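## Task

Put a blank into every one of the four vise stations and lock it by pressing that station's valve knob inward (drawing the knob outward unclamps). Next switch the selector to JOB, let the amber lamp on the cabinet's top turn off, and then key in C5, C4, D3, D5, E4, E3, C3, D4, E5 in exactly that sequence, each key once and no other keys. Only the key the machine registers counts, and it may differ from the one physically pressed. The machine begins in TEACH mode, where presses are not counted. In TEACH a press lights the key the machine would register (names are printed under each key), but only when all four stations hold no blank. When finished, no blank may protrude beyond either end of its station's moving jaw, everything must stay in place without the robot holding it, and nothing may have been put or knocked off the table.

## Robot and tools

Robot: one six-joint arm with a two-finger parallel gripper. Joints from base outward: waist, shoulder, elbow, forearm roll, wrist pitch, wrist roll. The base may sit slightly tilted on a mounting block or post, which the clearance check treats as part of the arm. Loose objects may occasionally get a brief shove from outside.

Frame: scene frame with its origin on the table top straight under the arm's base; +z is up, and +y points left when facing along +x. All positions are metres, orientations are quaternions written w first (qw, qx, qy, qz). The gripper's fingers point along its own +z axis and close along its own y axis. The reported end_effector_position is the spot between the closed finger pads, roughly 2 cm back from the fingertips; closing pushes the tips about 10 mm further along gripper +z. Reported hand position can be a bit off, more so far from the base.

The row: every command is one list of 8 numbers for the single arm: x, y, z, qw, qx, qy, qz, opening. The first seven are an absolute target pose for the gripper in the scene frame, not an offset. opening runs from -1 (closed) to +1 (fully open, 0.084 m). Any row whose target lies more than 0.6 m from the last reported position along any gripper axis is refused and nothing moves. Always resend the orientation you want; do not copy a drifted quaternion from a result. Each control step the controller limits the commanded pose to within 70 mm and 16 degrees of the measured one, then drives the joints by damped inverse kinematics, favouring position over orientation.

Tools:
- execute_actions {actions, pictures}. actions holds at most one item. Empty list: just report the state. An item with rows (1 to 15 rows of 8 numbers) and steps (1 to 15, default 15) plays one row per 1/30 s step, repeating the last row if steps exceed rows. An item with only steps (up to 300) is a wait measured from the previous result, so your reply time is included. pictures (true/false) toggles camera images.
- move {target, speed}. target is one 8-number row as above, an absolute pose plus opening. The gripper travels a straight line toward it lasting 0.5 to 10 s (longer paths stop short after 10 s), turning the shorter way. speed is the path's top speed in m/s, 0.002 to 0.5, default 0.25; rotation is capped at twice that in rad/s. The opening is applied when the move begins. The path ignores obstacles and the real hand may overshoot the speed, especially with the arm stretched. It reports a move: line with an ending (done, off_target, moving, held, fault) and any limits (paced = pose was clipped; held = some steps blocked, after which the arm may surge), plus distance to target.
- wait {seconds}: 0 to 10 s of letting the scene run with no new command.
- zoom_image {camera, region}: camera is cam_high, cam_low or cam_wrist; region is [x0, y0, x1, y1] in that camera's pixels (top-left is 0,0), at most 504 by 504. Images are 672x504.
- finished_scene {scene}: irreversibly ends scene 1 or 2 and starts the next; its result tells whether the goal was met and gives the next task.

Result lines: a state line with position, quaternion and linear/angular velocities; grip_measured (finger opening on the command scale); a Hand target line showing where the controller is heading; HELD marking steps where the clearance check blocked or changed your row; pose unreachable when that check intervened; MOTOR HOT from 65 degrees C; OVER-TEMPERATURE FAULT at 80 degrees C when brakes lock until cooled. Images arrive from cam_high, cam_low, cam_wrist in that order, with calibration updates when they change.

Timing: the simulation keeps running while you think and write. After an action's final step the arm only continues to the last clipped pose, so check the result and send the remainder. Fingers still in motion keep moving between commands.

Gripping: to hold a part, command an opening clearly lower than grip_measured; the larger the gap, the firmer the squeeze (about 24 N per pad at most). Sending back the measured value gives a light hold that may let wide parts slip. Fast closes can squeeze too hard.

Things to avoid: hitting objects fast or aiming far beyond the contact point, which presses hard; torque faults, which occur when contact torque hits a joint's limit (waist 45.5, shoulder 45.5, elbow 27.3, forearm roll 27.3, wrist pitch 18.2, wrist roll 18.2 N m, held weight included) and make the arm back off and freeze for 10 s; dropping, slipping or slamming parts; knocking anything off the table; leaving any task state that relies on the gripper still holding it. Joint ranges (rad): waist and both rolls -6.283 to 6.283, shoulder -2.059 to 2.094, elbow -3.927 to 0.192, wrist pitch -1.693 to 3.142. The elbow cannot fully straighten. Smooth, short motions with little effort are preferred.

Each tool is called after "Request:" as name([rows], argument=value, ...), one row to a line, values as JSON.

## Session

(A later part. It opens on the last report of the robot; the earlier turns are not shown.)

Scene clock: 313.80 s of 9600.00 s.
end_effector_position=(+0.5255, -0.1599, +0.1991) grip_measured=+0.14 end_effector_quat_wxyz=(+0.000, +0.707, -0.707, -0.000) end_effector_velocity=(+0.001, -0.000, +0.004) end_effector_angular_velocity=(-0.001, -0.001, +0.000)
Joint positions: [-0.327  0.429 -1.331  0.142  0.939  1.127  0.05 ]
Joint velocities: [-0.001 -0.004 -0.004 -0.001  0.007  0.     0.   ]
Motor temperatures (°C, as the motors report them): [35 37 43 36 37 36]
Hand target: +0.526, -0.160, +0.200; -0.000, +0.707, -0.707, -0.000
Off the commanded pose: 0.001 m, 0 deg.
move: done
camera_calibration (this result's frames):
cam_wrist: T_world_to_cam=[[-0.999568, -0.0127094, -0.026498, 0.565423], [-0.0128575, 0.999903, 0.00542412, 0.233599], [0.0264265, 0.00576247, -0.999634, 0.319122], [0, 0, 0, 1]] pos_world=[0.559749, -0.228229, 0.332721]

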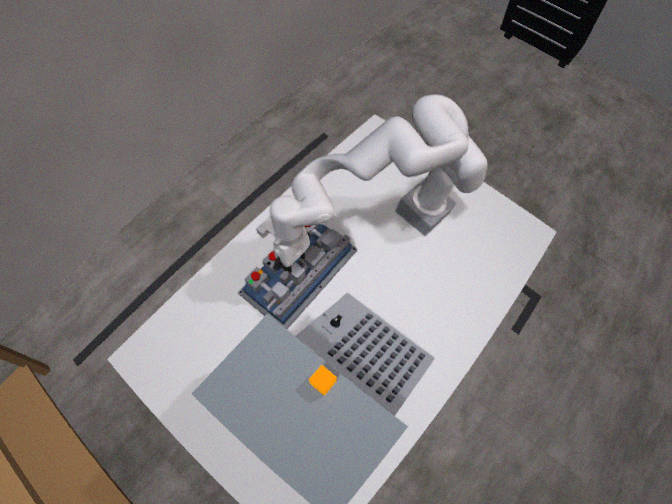

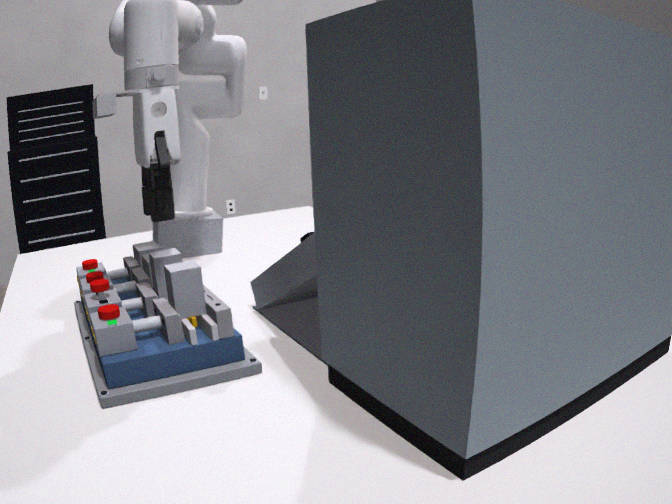

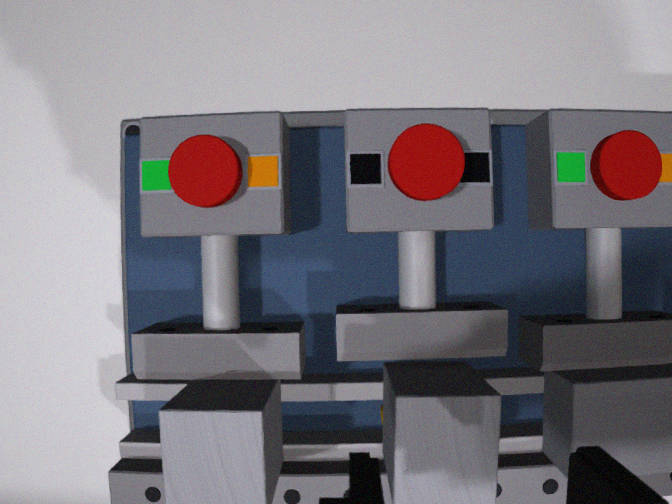

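Standing. Clamp.

Request:
move(target=[0.527,-0.263,0.175,0,0.707,-0.707,0,-1], speed=0.15)

Request:
move(target=[0.527,-0.263,0.128,0,0.707,-0.707,0,-1], speed=0.08)

Request:
move(target=[0.527,-0.263,0.115,0,0.707,-0.707,0,-1], speed=0.015)

Request:
move(target=[0.527,-0.263,0.23,0,0.707,-0.707,0,-1], speed=0.15)

Request:
move(target=[0.5,0.0,0.26,0,0.97,0,0.242,0], speed=0.2)

Request:
move(target=[0.53,0.046,0.19,0,0.97,0,0.242,0], speed=0.1)

Scene clock: 317.97 s of 9600.00 s.
end_effector_position=(+0.5269, -0.2625, +0.1752) grip_measured=-1.00 end_effector_quat_wxyz=(-0.000, +0.707, -0.707, +0.000) end_effector_velocity=(-0.001, -0.002, -0.002) end_effector_angular_velocity=(+0.003, +0.005, -0.001)
Joint positions: [-0.481  0.625 -1.535  0.132  0.962  0.98   0.   ]
Joint velocities: [-0.004  0.009 -0.008 -0.     0.006 -0.003  0.   ]
Motor temperatures (°C, as the motors report them): [35 37 43 36 37 36]
Hand target: +0.527, -0.263, +0.175; -0.000, +0.707, -0.707, +0.000
Off the commanded pose: 0.001 m, 0 deg.
move: done
camera_calibration (this result's frames):
cam_wrist: T_world_to_cam=[[-0.999525, -0.0129925, -0.0279345, 0.565083], [-0.0131322, 0.999902, 0.0048207, 0.336507], [0.0278691, 0.00518525, -0.999598, 0.294863], [0, 0, 0, 1]] pos_world=[0.561017, -0.330661, 0.308907]

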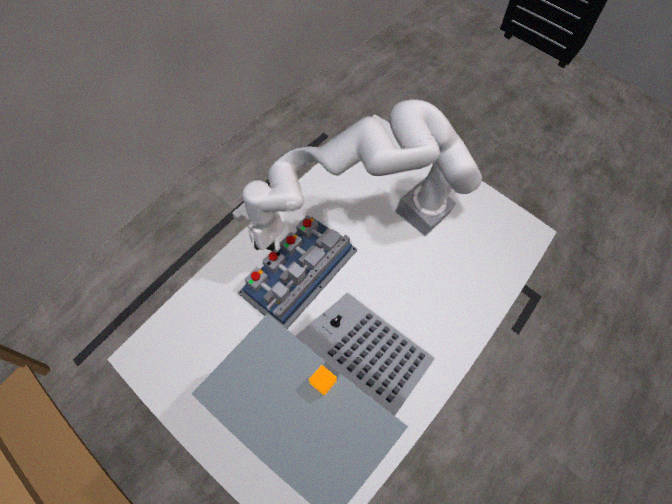

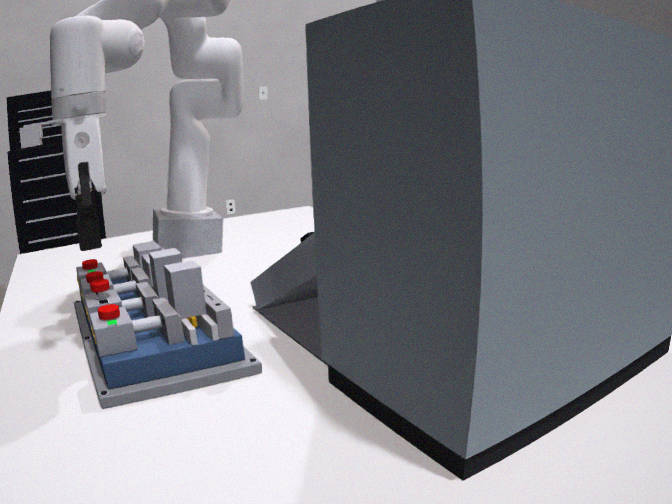

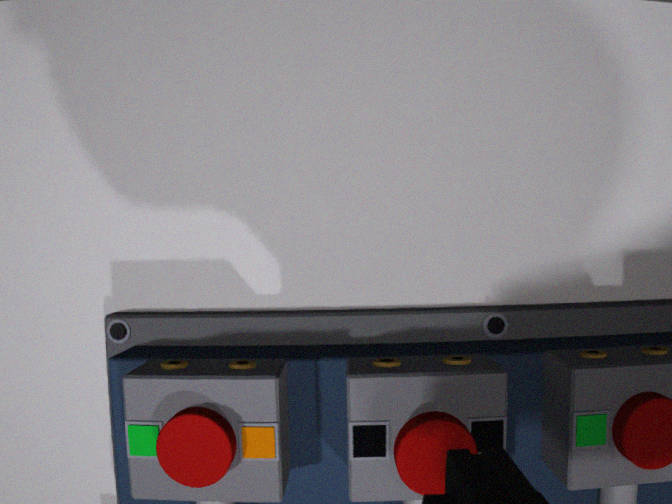

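Scene clock: 318.93 s of 9600.00 s.
end_effector_position=(+0.5272, -0.2631, +0.1289) grip_measured=-1.00 end_effector_quat_wxyz=(-0.000, +0.707, -0.707, +0.001) end_effector_velocity=(+0.004, -0.002, +0.003) end_effector_angular_velocity=(-0.007, -0.013, +0.001)
Joint positions: [-0.471  0.699 -1.512  0.142  0.864  0.973  0.   ]
Joint velocities: [-0.    -0.    -0.005  0.001 -0.009 -0.001  0.   ]
Motor temperatures (°C, as the motors report them): [35 37 43 36 37 36]
Hand target: +0.527, -0.263, +0.128; +0.000, +0.707, -0.707, +0.000
Off the commanded pose: 0.001 m, 0 deg.
move: done
camera_calibration (this result's frames):
cam_wrist: T_world_to_cam=[[-0.999523, -0.0125936, -0.0282071, 0.564211], [-0.0127142, 0.999911, 0.00410321, 0.337263], [0.0281529, 0.00445989, -0.999594, 0.248275], [0, 0, 0, 1]] pos_world=[0.56124, -0.331235, 0.262705]

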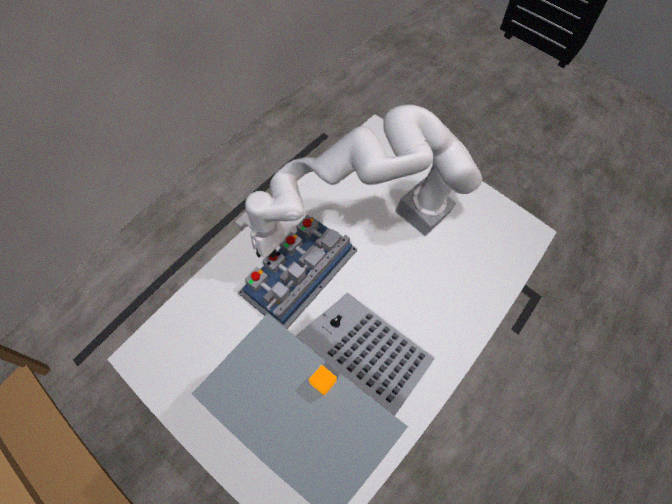

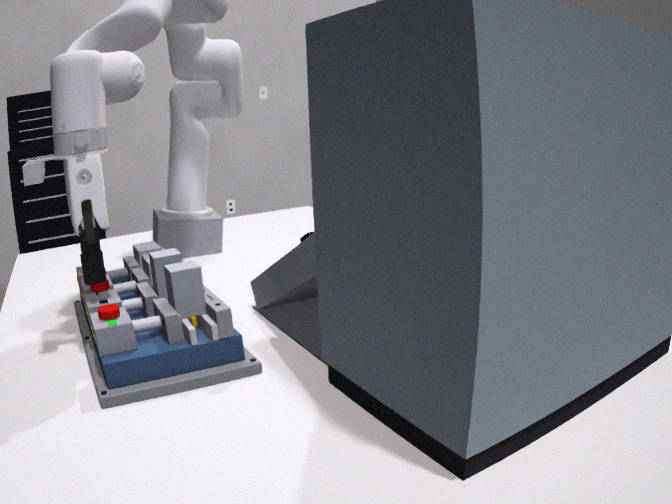

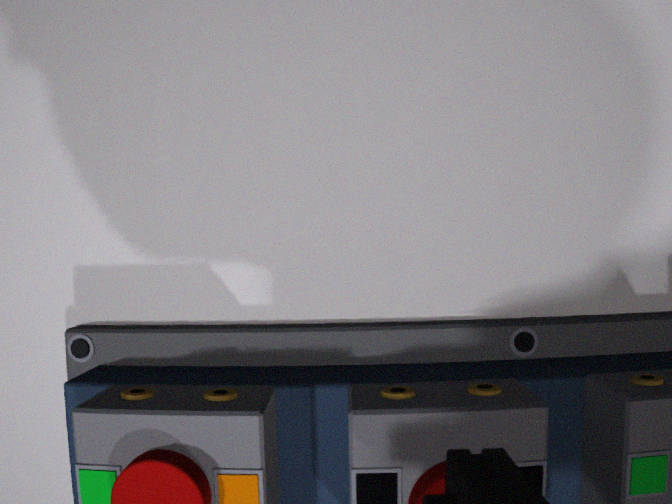

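Scene clock: 320.10 s of 9600.00 s.
end_effector_position=(+0.5280, -0.2635, +0.1178) grip_measured=-1.00 end_effector_quat_wxyz=(-0.001, +0.707, -0.707, +0.002) end_effector_velocity=(+0.003, -0.001, -0.002) end_effector_angular_velocity=(-0.005, -0.008, -0.000)
Joint positions: [-0.468  0.719 -1.511  0.146  0.84   0.971  0.   ]
Joint velocities: [ 0.001  0.007 -0.004  0.001 -0.012  0.     0.   ]
Motor temperatures (°C, as the motors report them): [35 37 43 36 37 36]
Hand target: +0.527, -0.263, +0.115; +0.000, +0.707, -0.707, +0.000
Off the commanded pose: 0.003 m, 0 deg.
move: done
camera_calibration (this result's frames):
cam_wrist: T_world_to_cam=[[-0.99945, -0.0128617, -0.0305502, 0.564885], [-0.0129576, 0.999912, 0.00294285, 0.337985], [0.0305097, 0.00333708, -0.999529, 0.235544], [0, 0, 0, 1]] pos_world=[0.561768, -0.331476, 0.251696]

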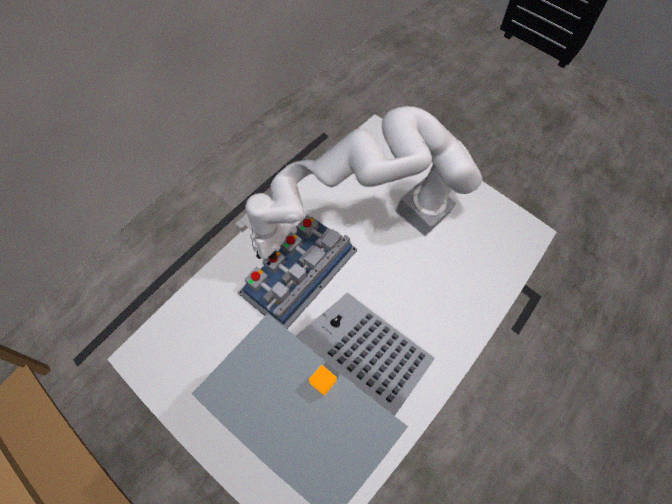

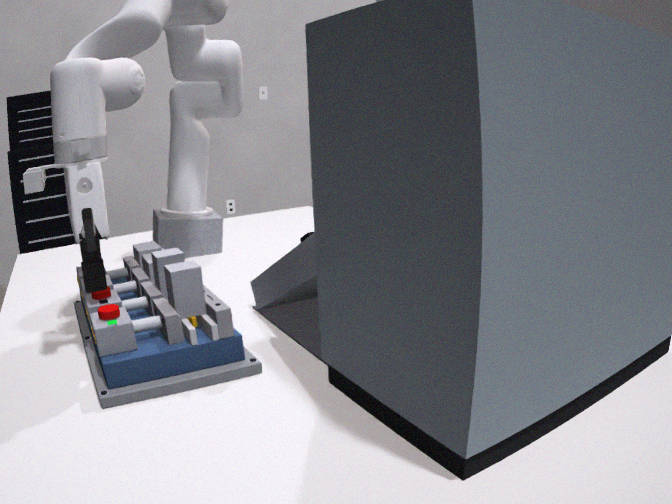

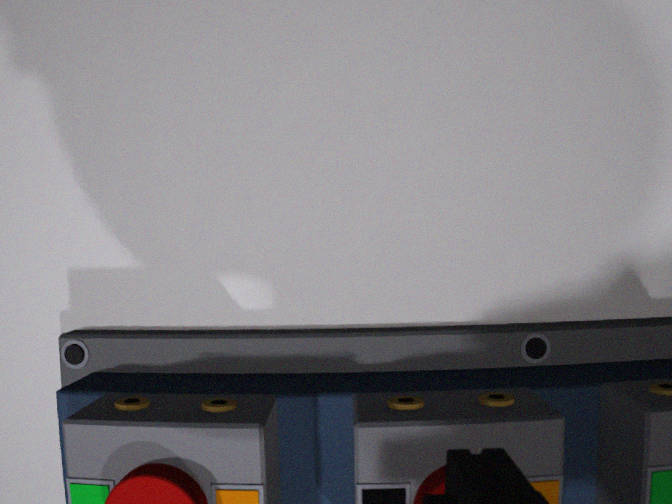

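Scene clock: 321.30 s of 9600.00 s.
end_effector_position=(+0.5269, -0.2629, +0.2286) grip_measured=-1.00 end_effector_quat_wxyz=(+0.000, +0.707, -0.707, -0.001) end_effector_velocity=(+0.002, -0.001, +0.008) end_effector_angular_velocity=(-0.003, -0.006, +0.000)
Joint positions: [-0.493  0.563 -1.598  0.121  1.089  0.986  0.   ]
Joint velocities: [-0.001 -0.007 -0.012 -0.001  0.012  0.001  0.   ]
Motor temperatures (°C, as the motors report them): [35 37 43 36 37 36]
Hand target: +0.527, -0.263, +0.230; -0.000, +0.707, -0.707, -0.000
Off the commanded pose: 0.001 m, 0 deg.
move: done
camera_calibration (this result's frames):
cam_wrist: T_world_to_cam=[[-0.99958, -0.0127441, -0.0260248, 0.56625], [-0.0129023, 0.999899, 0.0059201, 0.336336], [0.0259467, 0.00625339, -0.999644, 0.349556], [0, 0, 0, 1]] pos_world=[0.561282, -0.331272, 0.362177]

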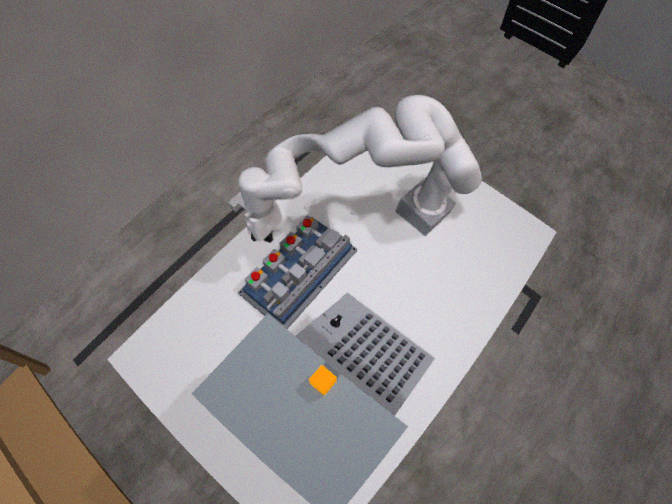

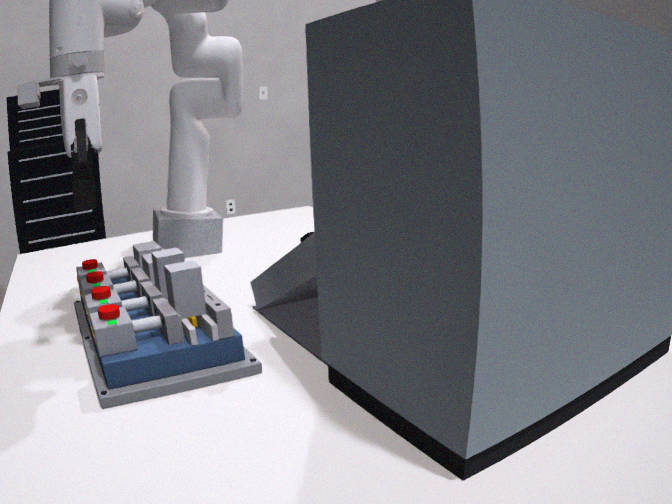

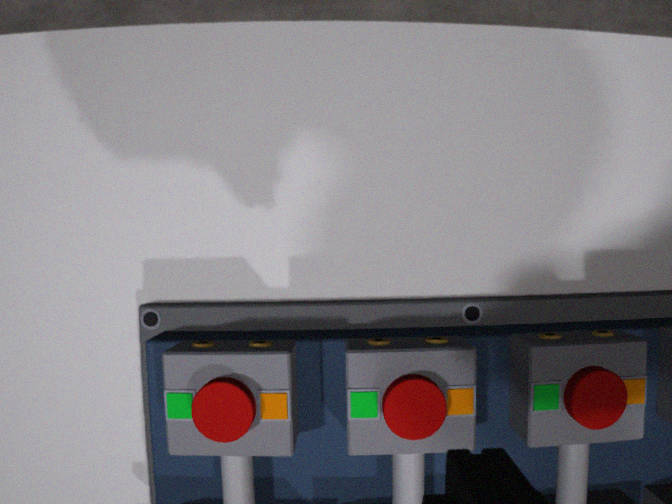

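Scene clock: 325.83 s of 9600.00 s.
end_effector_position=(+0.5004, -0.0008, +0.2600) grip_measured=-0.01 end_effector_quat_wxyz=(+0.001, +0.970, -0.001, +0.241) end_effector_velocity=(-0.000, +0.002, +0.000) end_effector_angular_velocity=(+0.002, -0.004, +0.014)
Joint positions: [-0.015 -0.116 -0.666  0.418  0.311 -0.384  0.044]
Joint velocities: [ 0.004 -0.003  0.003  0.026 -0.002 -0.033 -0.   ]
Motor temperatures (°C, as the motors report them): [35 37 43 36 37 36]
Hand target: +0.500, -0.001, +0.260; +0.000, +0.970, -0.000, +0.242
Off the commanded pose: 0.001 m, 0 deg.
move: done
camera_calibration (this result's frames):
cam_wrist: T_world_to_cam=[[0.0219044, -0.999604, -0.017645, 0.0297172], [-0.885717, -0.0112167, -0.464091, 0.631873], [0.463709, 0.0257941, -0.885612, 0.131335], [0, 0, 0, 1]] pos_world=[0.498109, 0.0334053, 0.410083]

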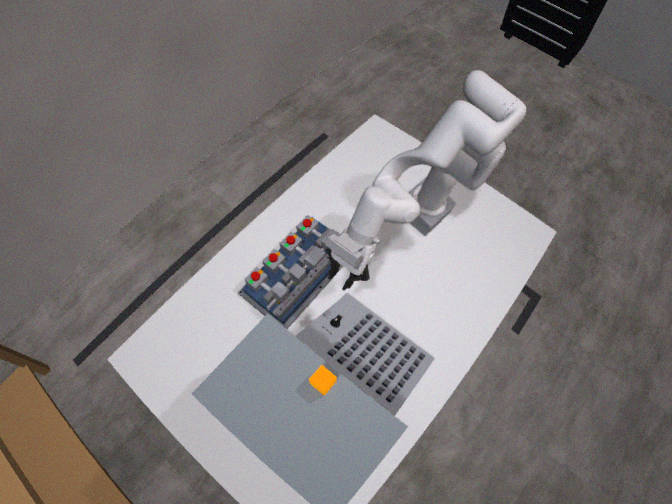

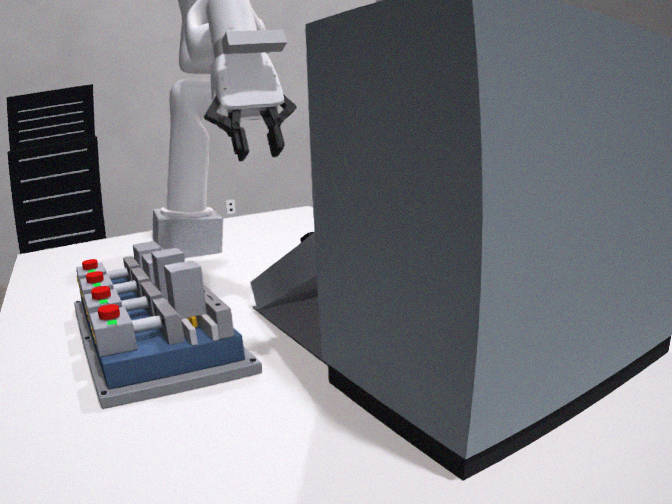

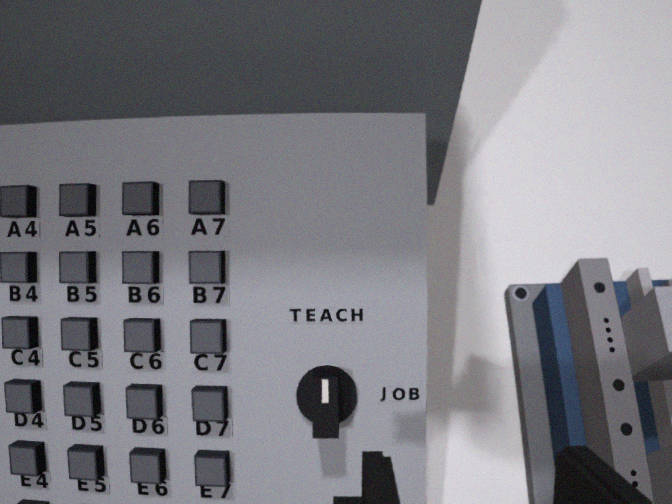

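Scene clock: 327.17 s of 9600.00 s.
end_effector_position=(+0.5299, +0.0455, +0.1906) grip_measured=-0.01 end_effector_quat_wxyz=(+0.000, +0.970, -0.000, +0.242) end_effector_velocity=(+0.001, +0.001, -0.003) end_effector_angular_velocity=(+0.001, -0.000, +0.001)
Joint positions: [ 0.139  0.131 -0.731  0.509  0.103 -0.357  0.044]
Joint velocities: [ 0.005  0.01  -0.004  0.016 -0.006 -0.012 -0.   ]
Motor temperatures (°C, as the motors report them): [35 37 43 36 37 36]
Hand target: +0.530, +0.046, +0.190; +0.000, +0.970, +0.000, +0.242
Off the commanded pose: 0.001 m, 0 deg.
move: done
camera_calibration (this result's frames):
cam_wrist: T_world_to_cam=[[0.0235461, -0.999574, -0.0172316, 0.0732348], [-0.884867, -0.0128164, -0.465667, 0.626225], [0.465248, 0.0262124, -0.884792, 0.053916], [0, 0, 0, 1]] pos_world=[0.527317, 0.0798163, 0.340579]

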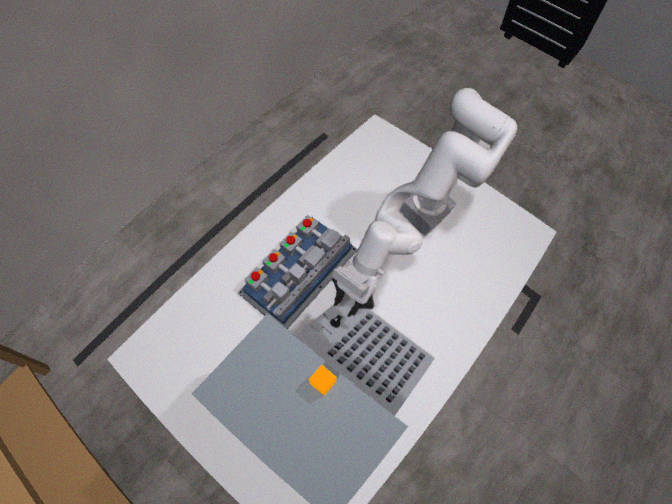

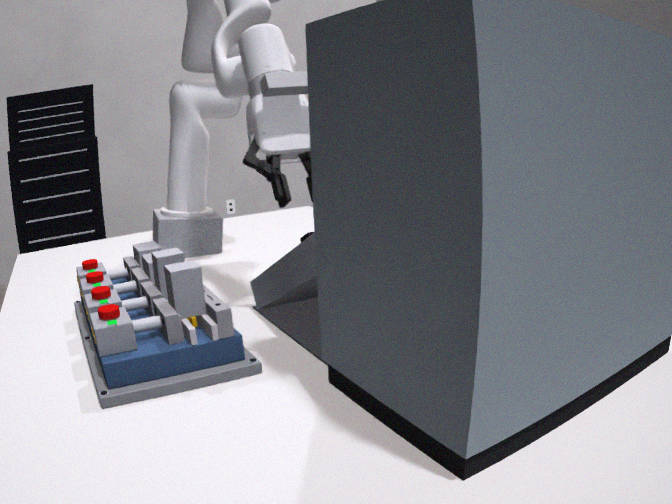

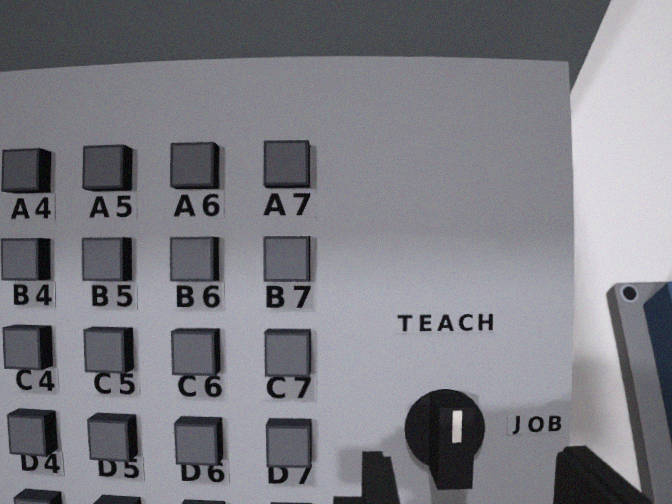

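Request:
move(target=[0.545,0.046,0.155,0,0.97,0,0.242,0], speed=0.05)

Request:
move(target=[0.557,0.046,0.132,0,0.97,0,0.242,0], speed=0.02)

Request:
move(target=[0.557,0.046,0.132,0,0.97,0,0.242,-1], speed=0.02)

Scene clock: 331.27 s of 9600.00 s.
end_effector_position=(+0.5449, +0.0459, +0.1555) grip_measured=-0.01 end_effector_quat_wxyz=(+0.001, +0.970, -0.000, +0.242) end_effector_velocity=(+0.001, -0.000, -0.002) end_effector_angular_velocity=(+0.006, -0.007, +0.004)
Joint positions: [ 0.18   0.271 -0.814  0.739  0.044 -0.552  0.044]
Joint velocities: [ 0.01   0.011 -0.014  0.103 -0.003 -0.095 -0.   ]
Motor temperatures (°C, as the motors report them): [35 37 43 36 37 36]
Hand target: +0.545, +0.046, +0.155; +0.001, +0.970, -0.000, +0.242
Off the commanded pose: 0.000 m, 0 deg.
move: done
camera_calibration (this result's frames):
cam_wrist: T_world_to_cam=[[0.0229146, -0.999603, -0.0164243, 0.0728605], [-0.885493, -0.012667, -0.46448, 0.623258], [0.464087, 0.025187, -0.885431, 0.0166808], [0, 0, 0, 1]] pos_world=[0.54248, 0.0803062, 0.305457]

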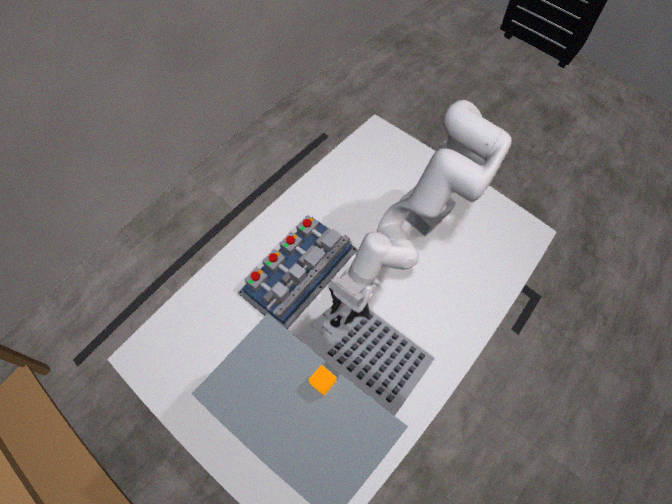

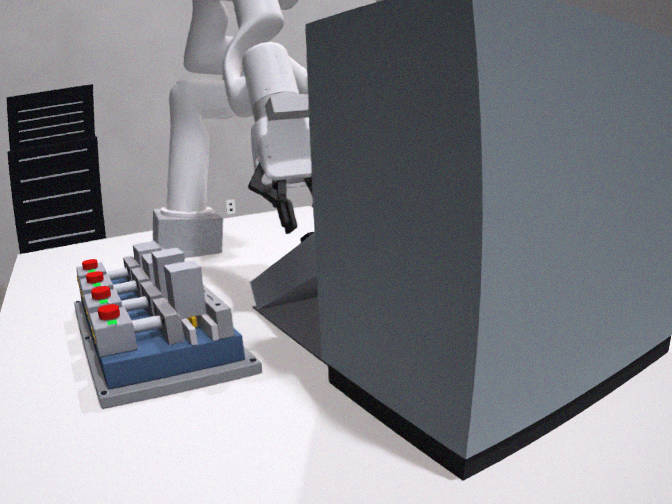

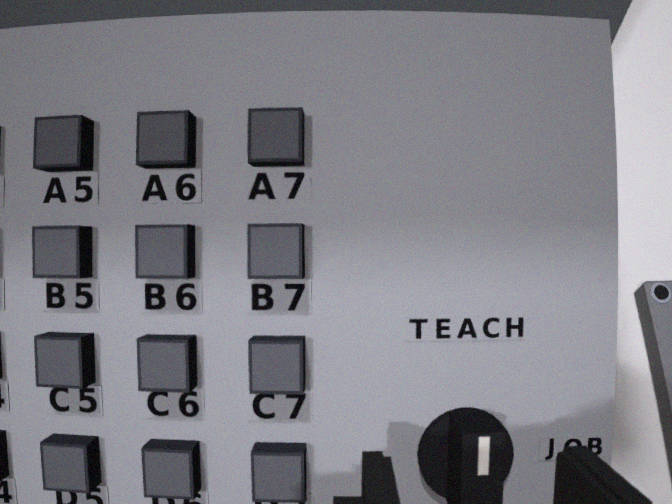

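Scene clock: 332.87 s of 9600.00 s.
end_effector_position=(+0.5568, +0.0459, +0.1322) grip_measured=-0.01 end_effector_quat_wxyz=(+0.000, +0.970, -0.000, +0.242) end_effector_velocity=(+0.001, +0.000, -0.001) end_effector_angular_velocity=(+0.003, -0.005, +0.002)
Joint positions: [ 0.204  0.371 -0.896  0.93   0.023 -0.723  0.044]
Joint velocities: [ 0.004  0.007 -0.011  0.05  -0.001 -0.047 -0.   ]
Motor temperatures (°C, as the motors report them): [35 37 43 36 37 36]
Hand target: +0.557, +0.046, +0.132; +0.000, +0.970, -0.000, +0.242
Off the commanded pose: 0.000 m, 0 deg.
move: done
camera_calibration (this result's frames):
cam_wrist: T_world_to_cam=[[0.023511, -0.999572, -0.0174298, 0.0720367], [-0.885348, -0.0127203, -0.464755, 0.623045], [0.464334, 0.0263583, -0.885268, -0.00967116], [0, 0, 0, 1]] pos_world=[0.554408, 0.080186, 0.282257]

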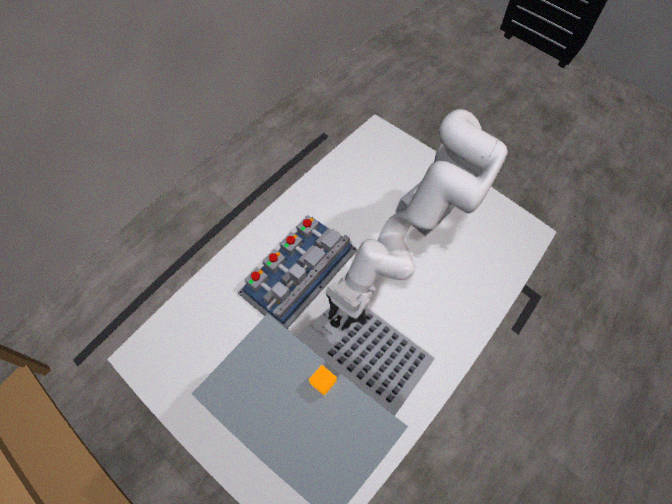

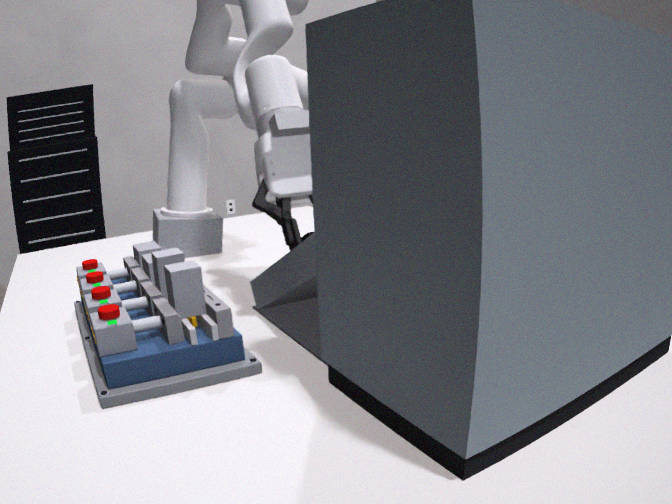

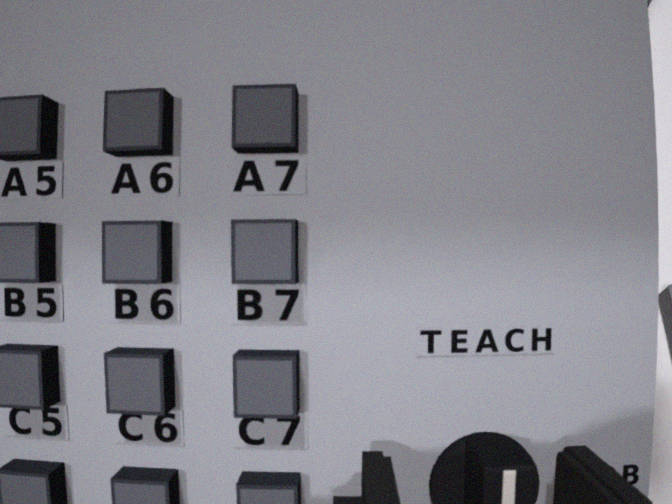

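Scene clock: 333.57 s of 9600.00 s.
end_effector_position=(+0.5569, +0.0427, +0.1321) grip_measured=-0.73 end_effector_quat_wxyz=(+0.002, +0.970, -0.003, +0.243) end_effector_velocity=(+0.001, +0.000, +0.000) end_effector_angular_velocity=(+0.001, -0.001, +0.002)
Joint positions: [ 0.2    0.372 -0.896  0.94   0.02  -0.732  0.012]
Joint velocities: [-0.001 -0.    -0.002  0.005  0.002 -0.007 -0.   ]
Motor temperatures (°C, as the motors report them): [35 37 43 36 37 36]
Hand target: +0.557, +0.046, +0.132; +0.000, +0.970, -0.000, +0.242
Off the commanded pose: 0.003 m, 0 deg.
move: done
camera_calibration (this result's frames):
cam_wrist: T_world_to_cam=[[0.0179197, -0.999714, -0.0158479, 0.0717878], [-0.884414, -0.0084558, -0.466627, 0.622577], [0.466359, 0.022378, -0.884312, -0.0107741], [0, 0, 0, 1]] pos_world=[0.554354, 0.0772727, 0.282121]

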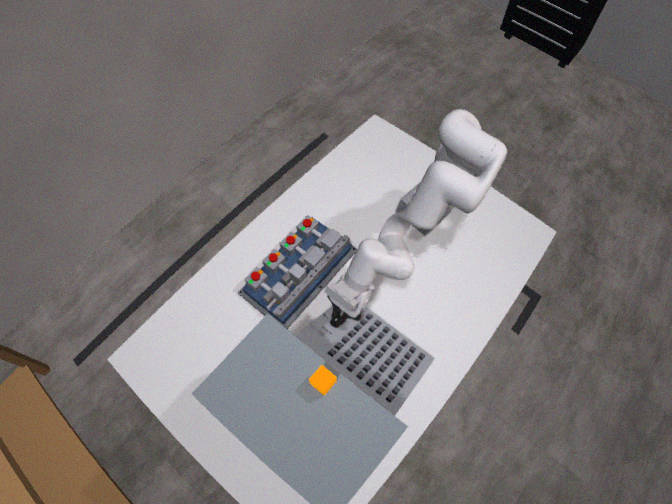

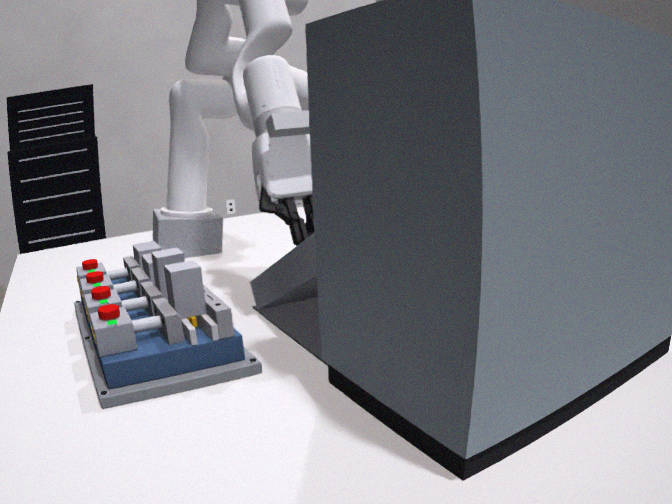

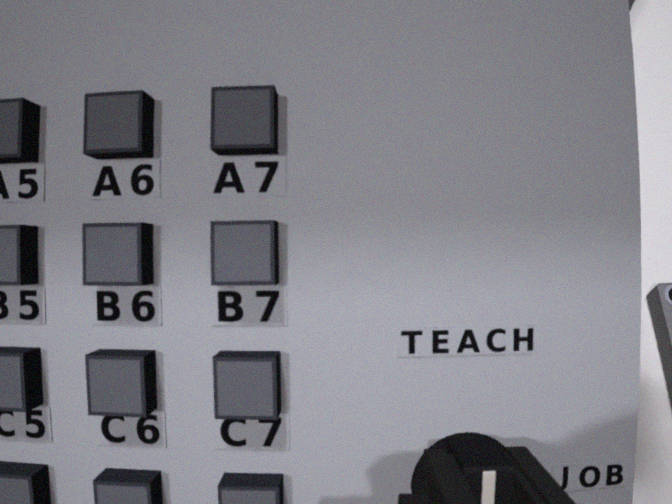

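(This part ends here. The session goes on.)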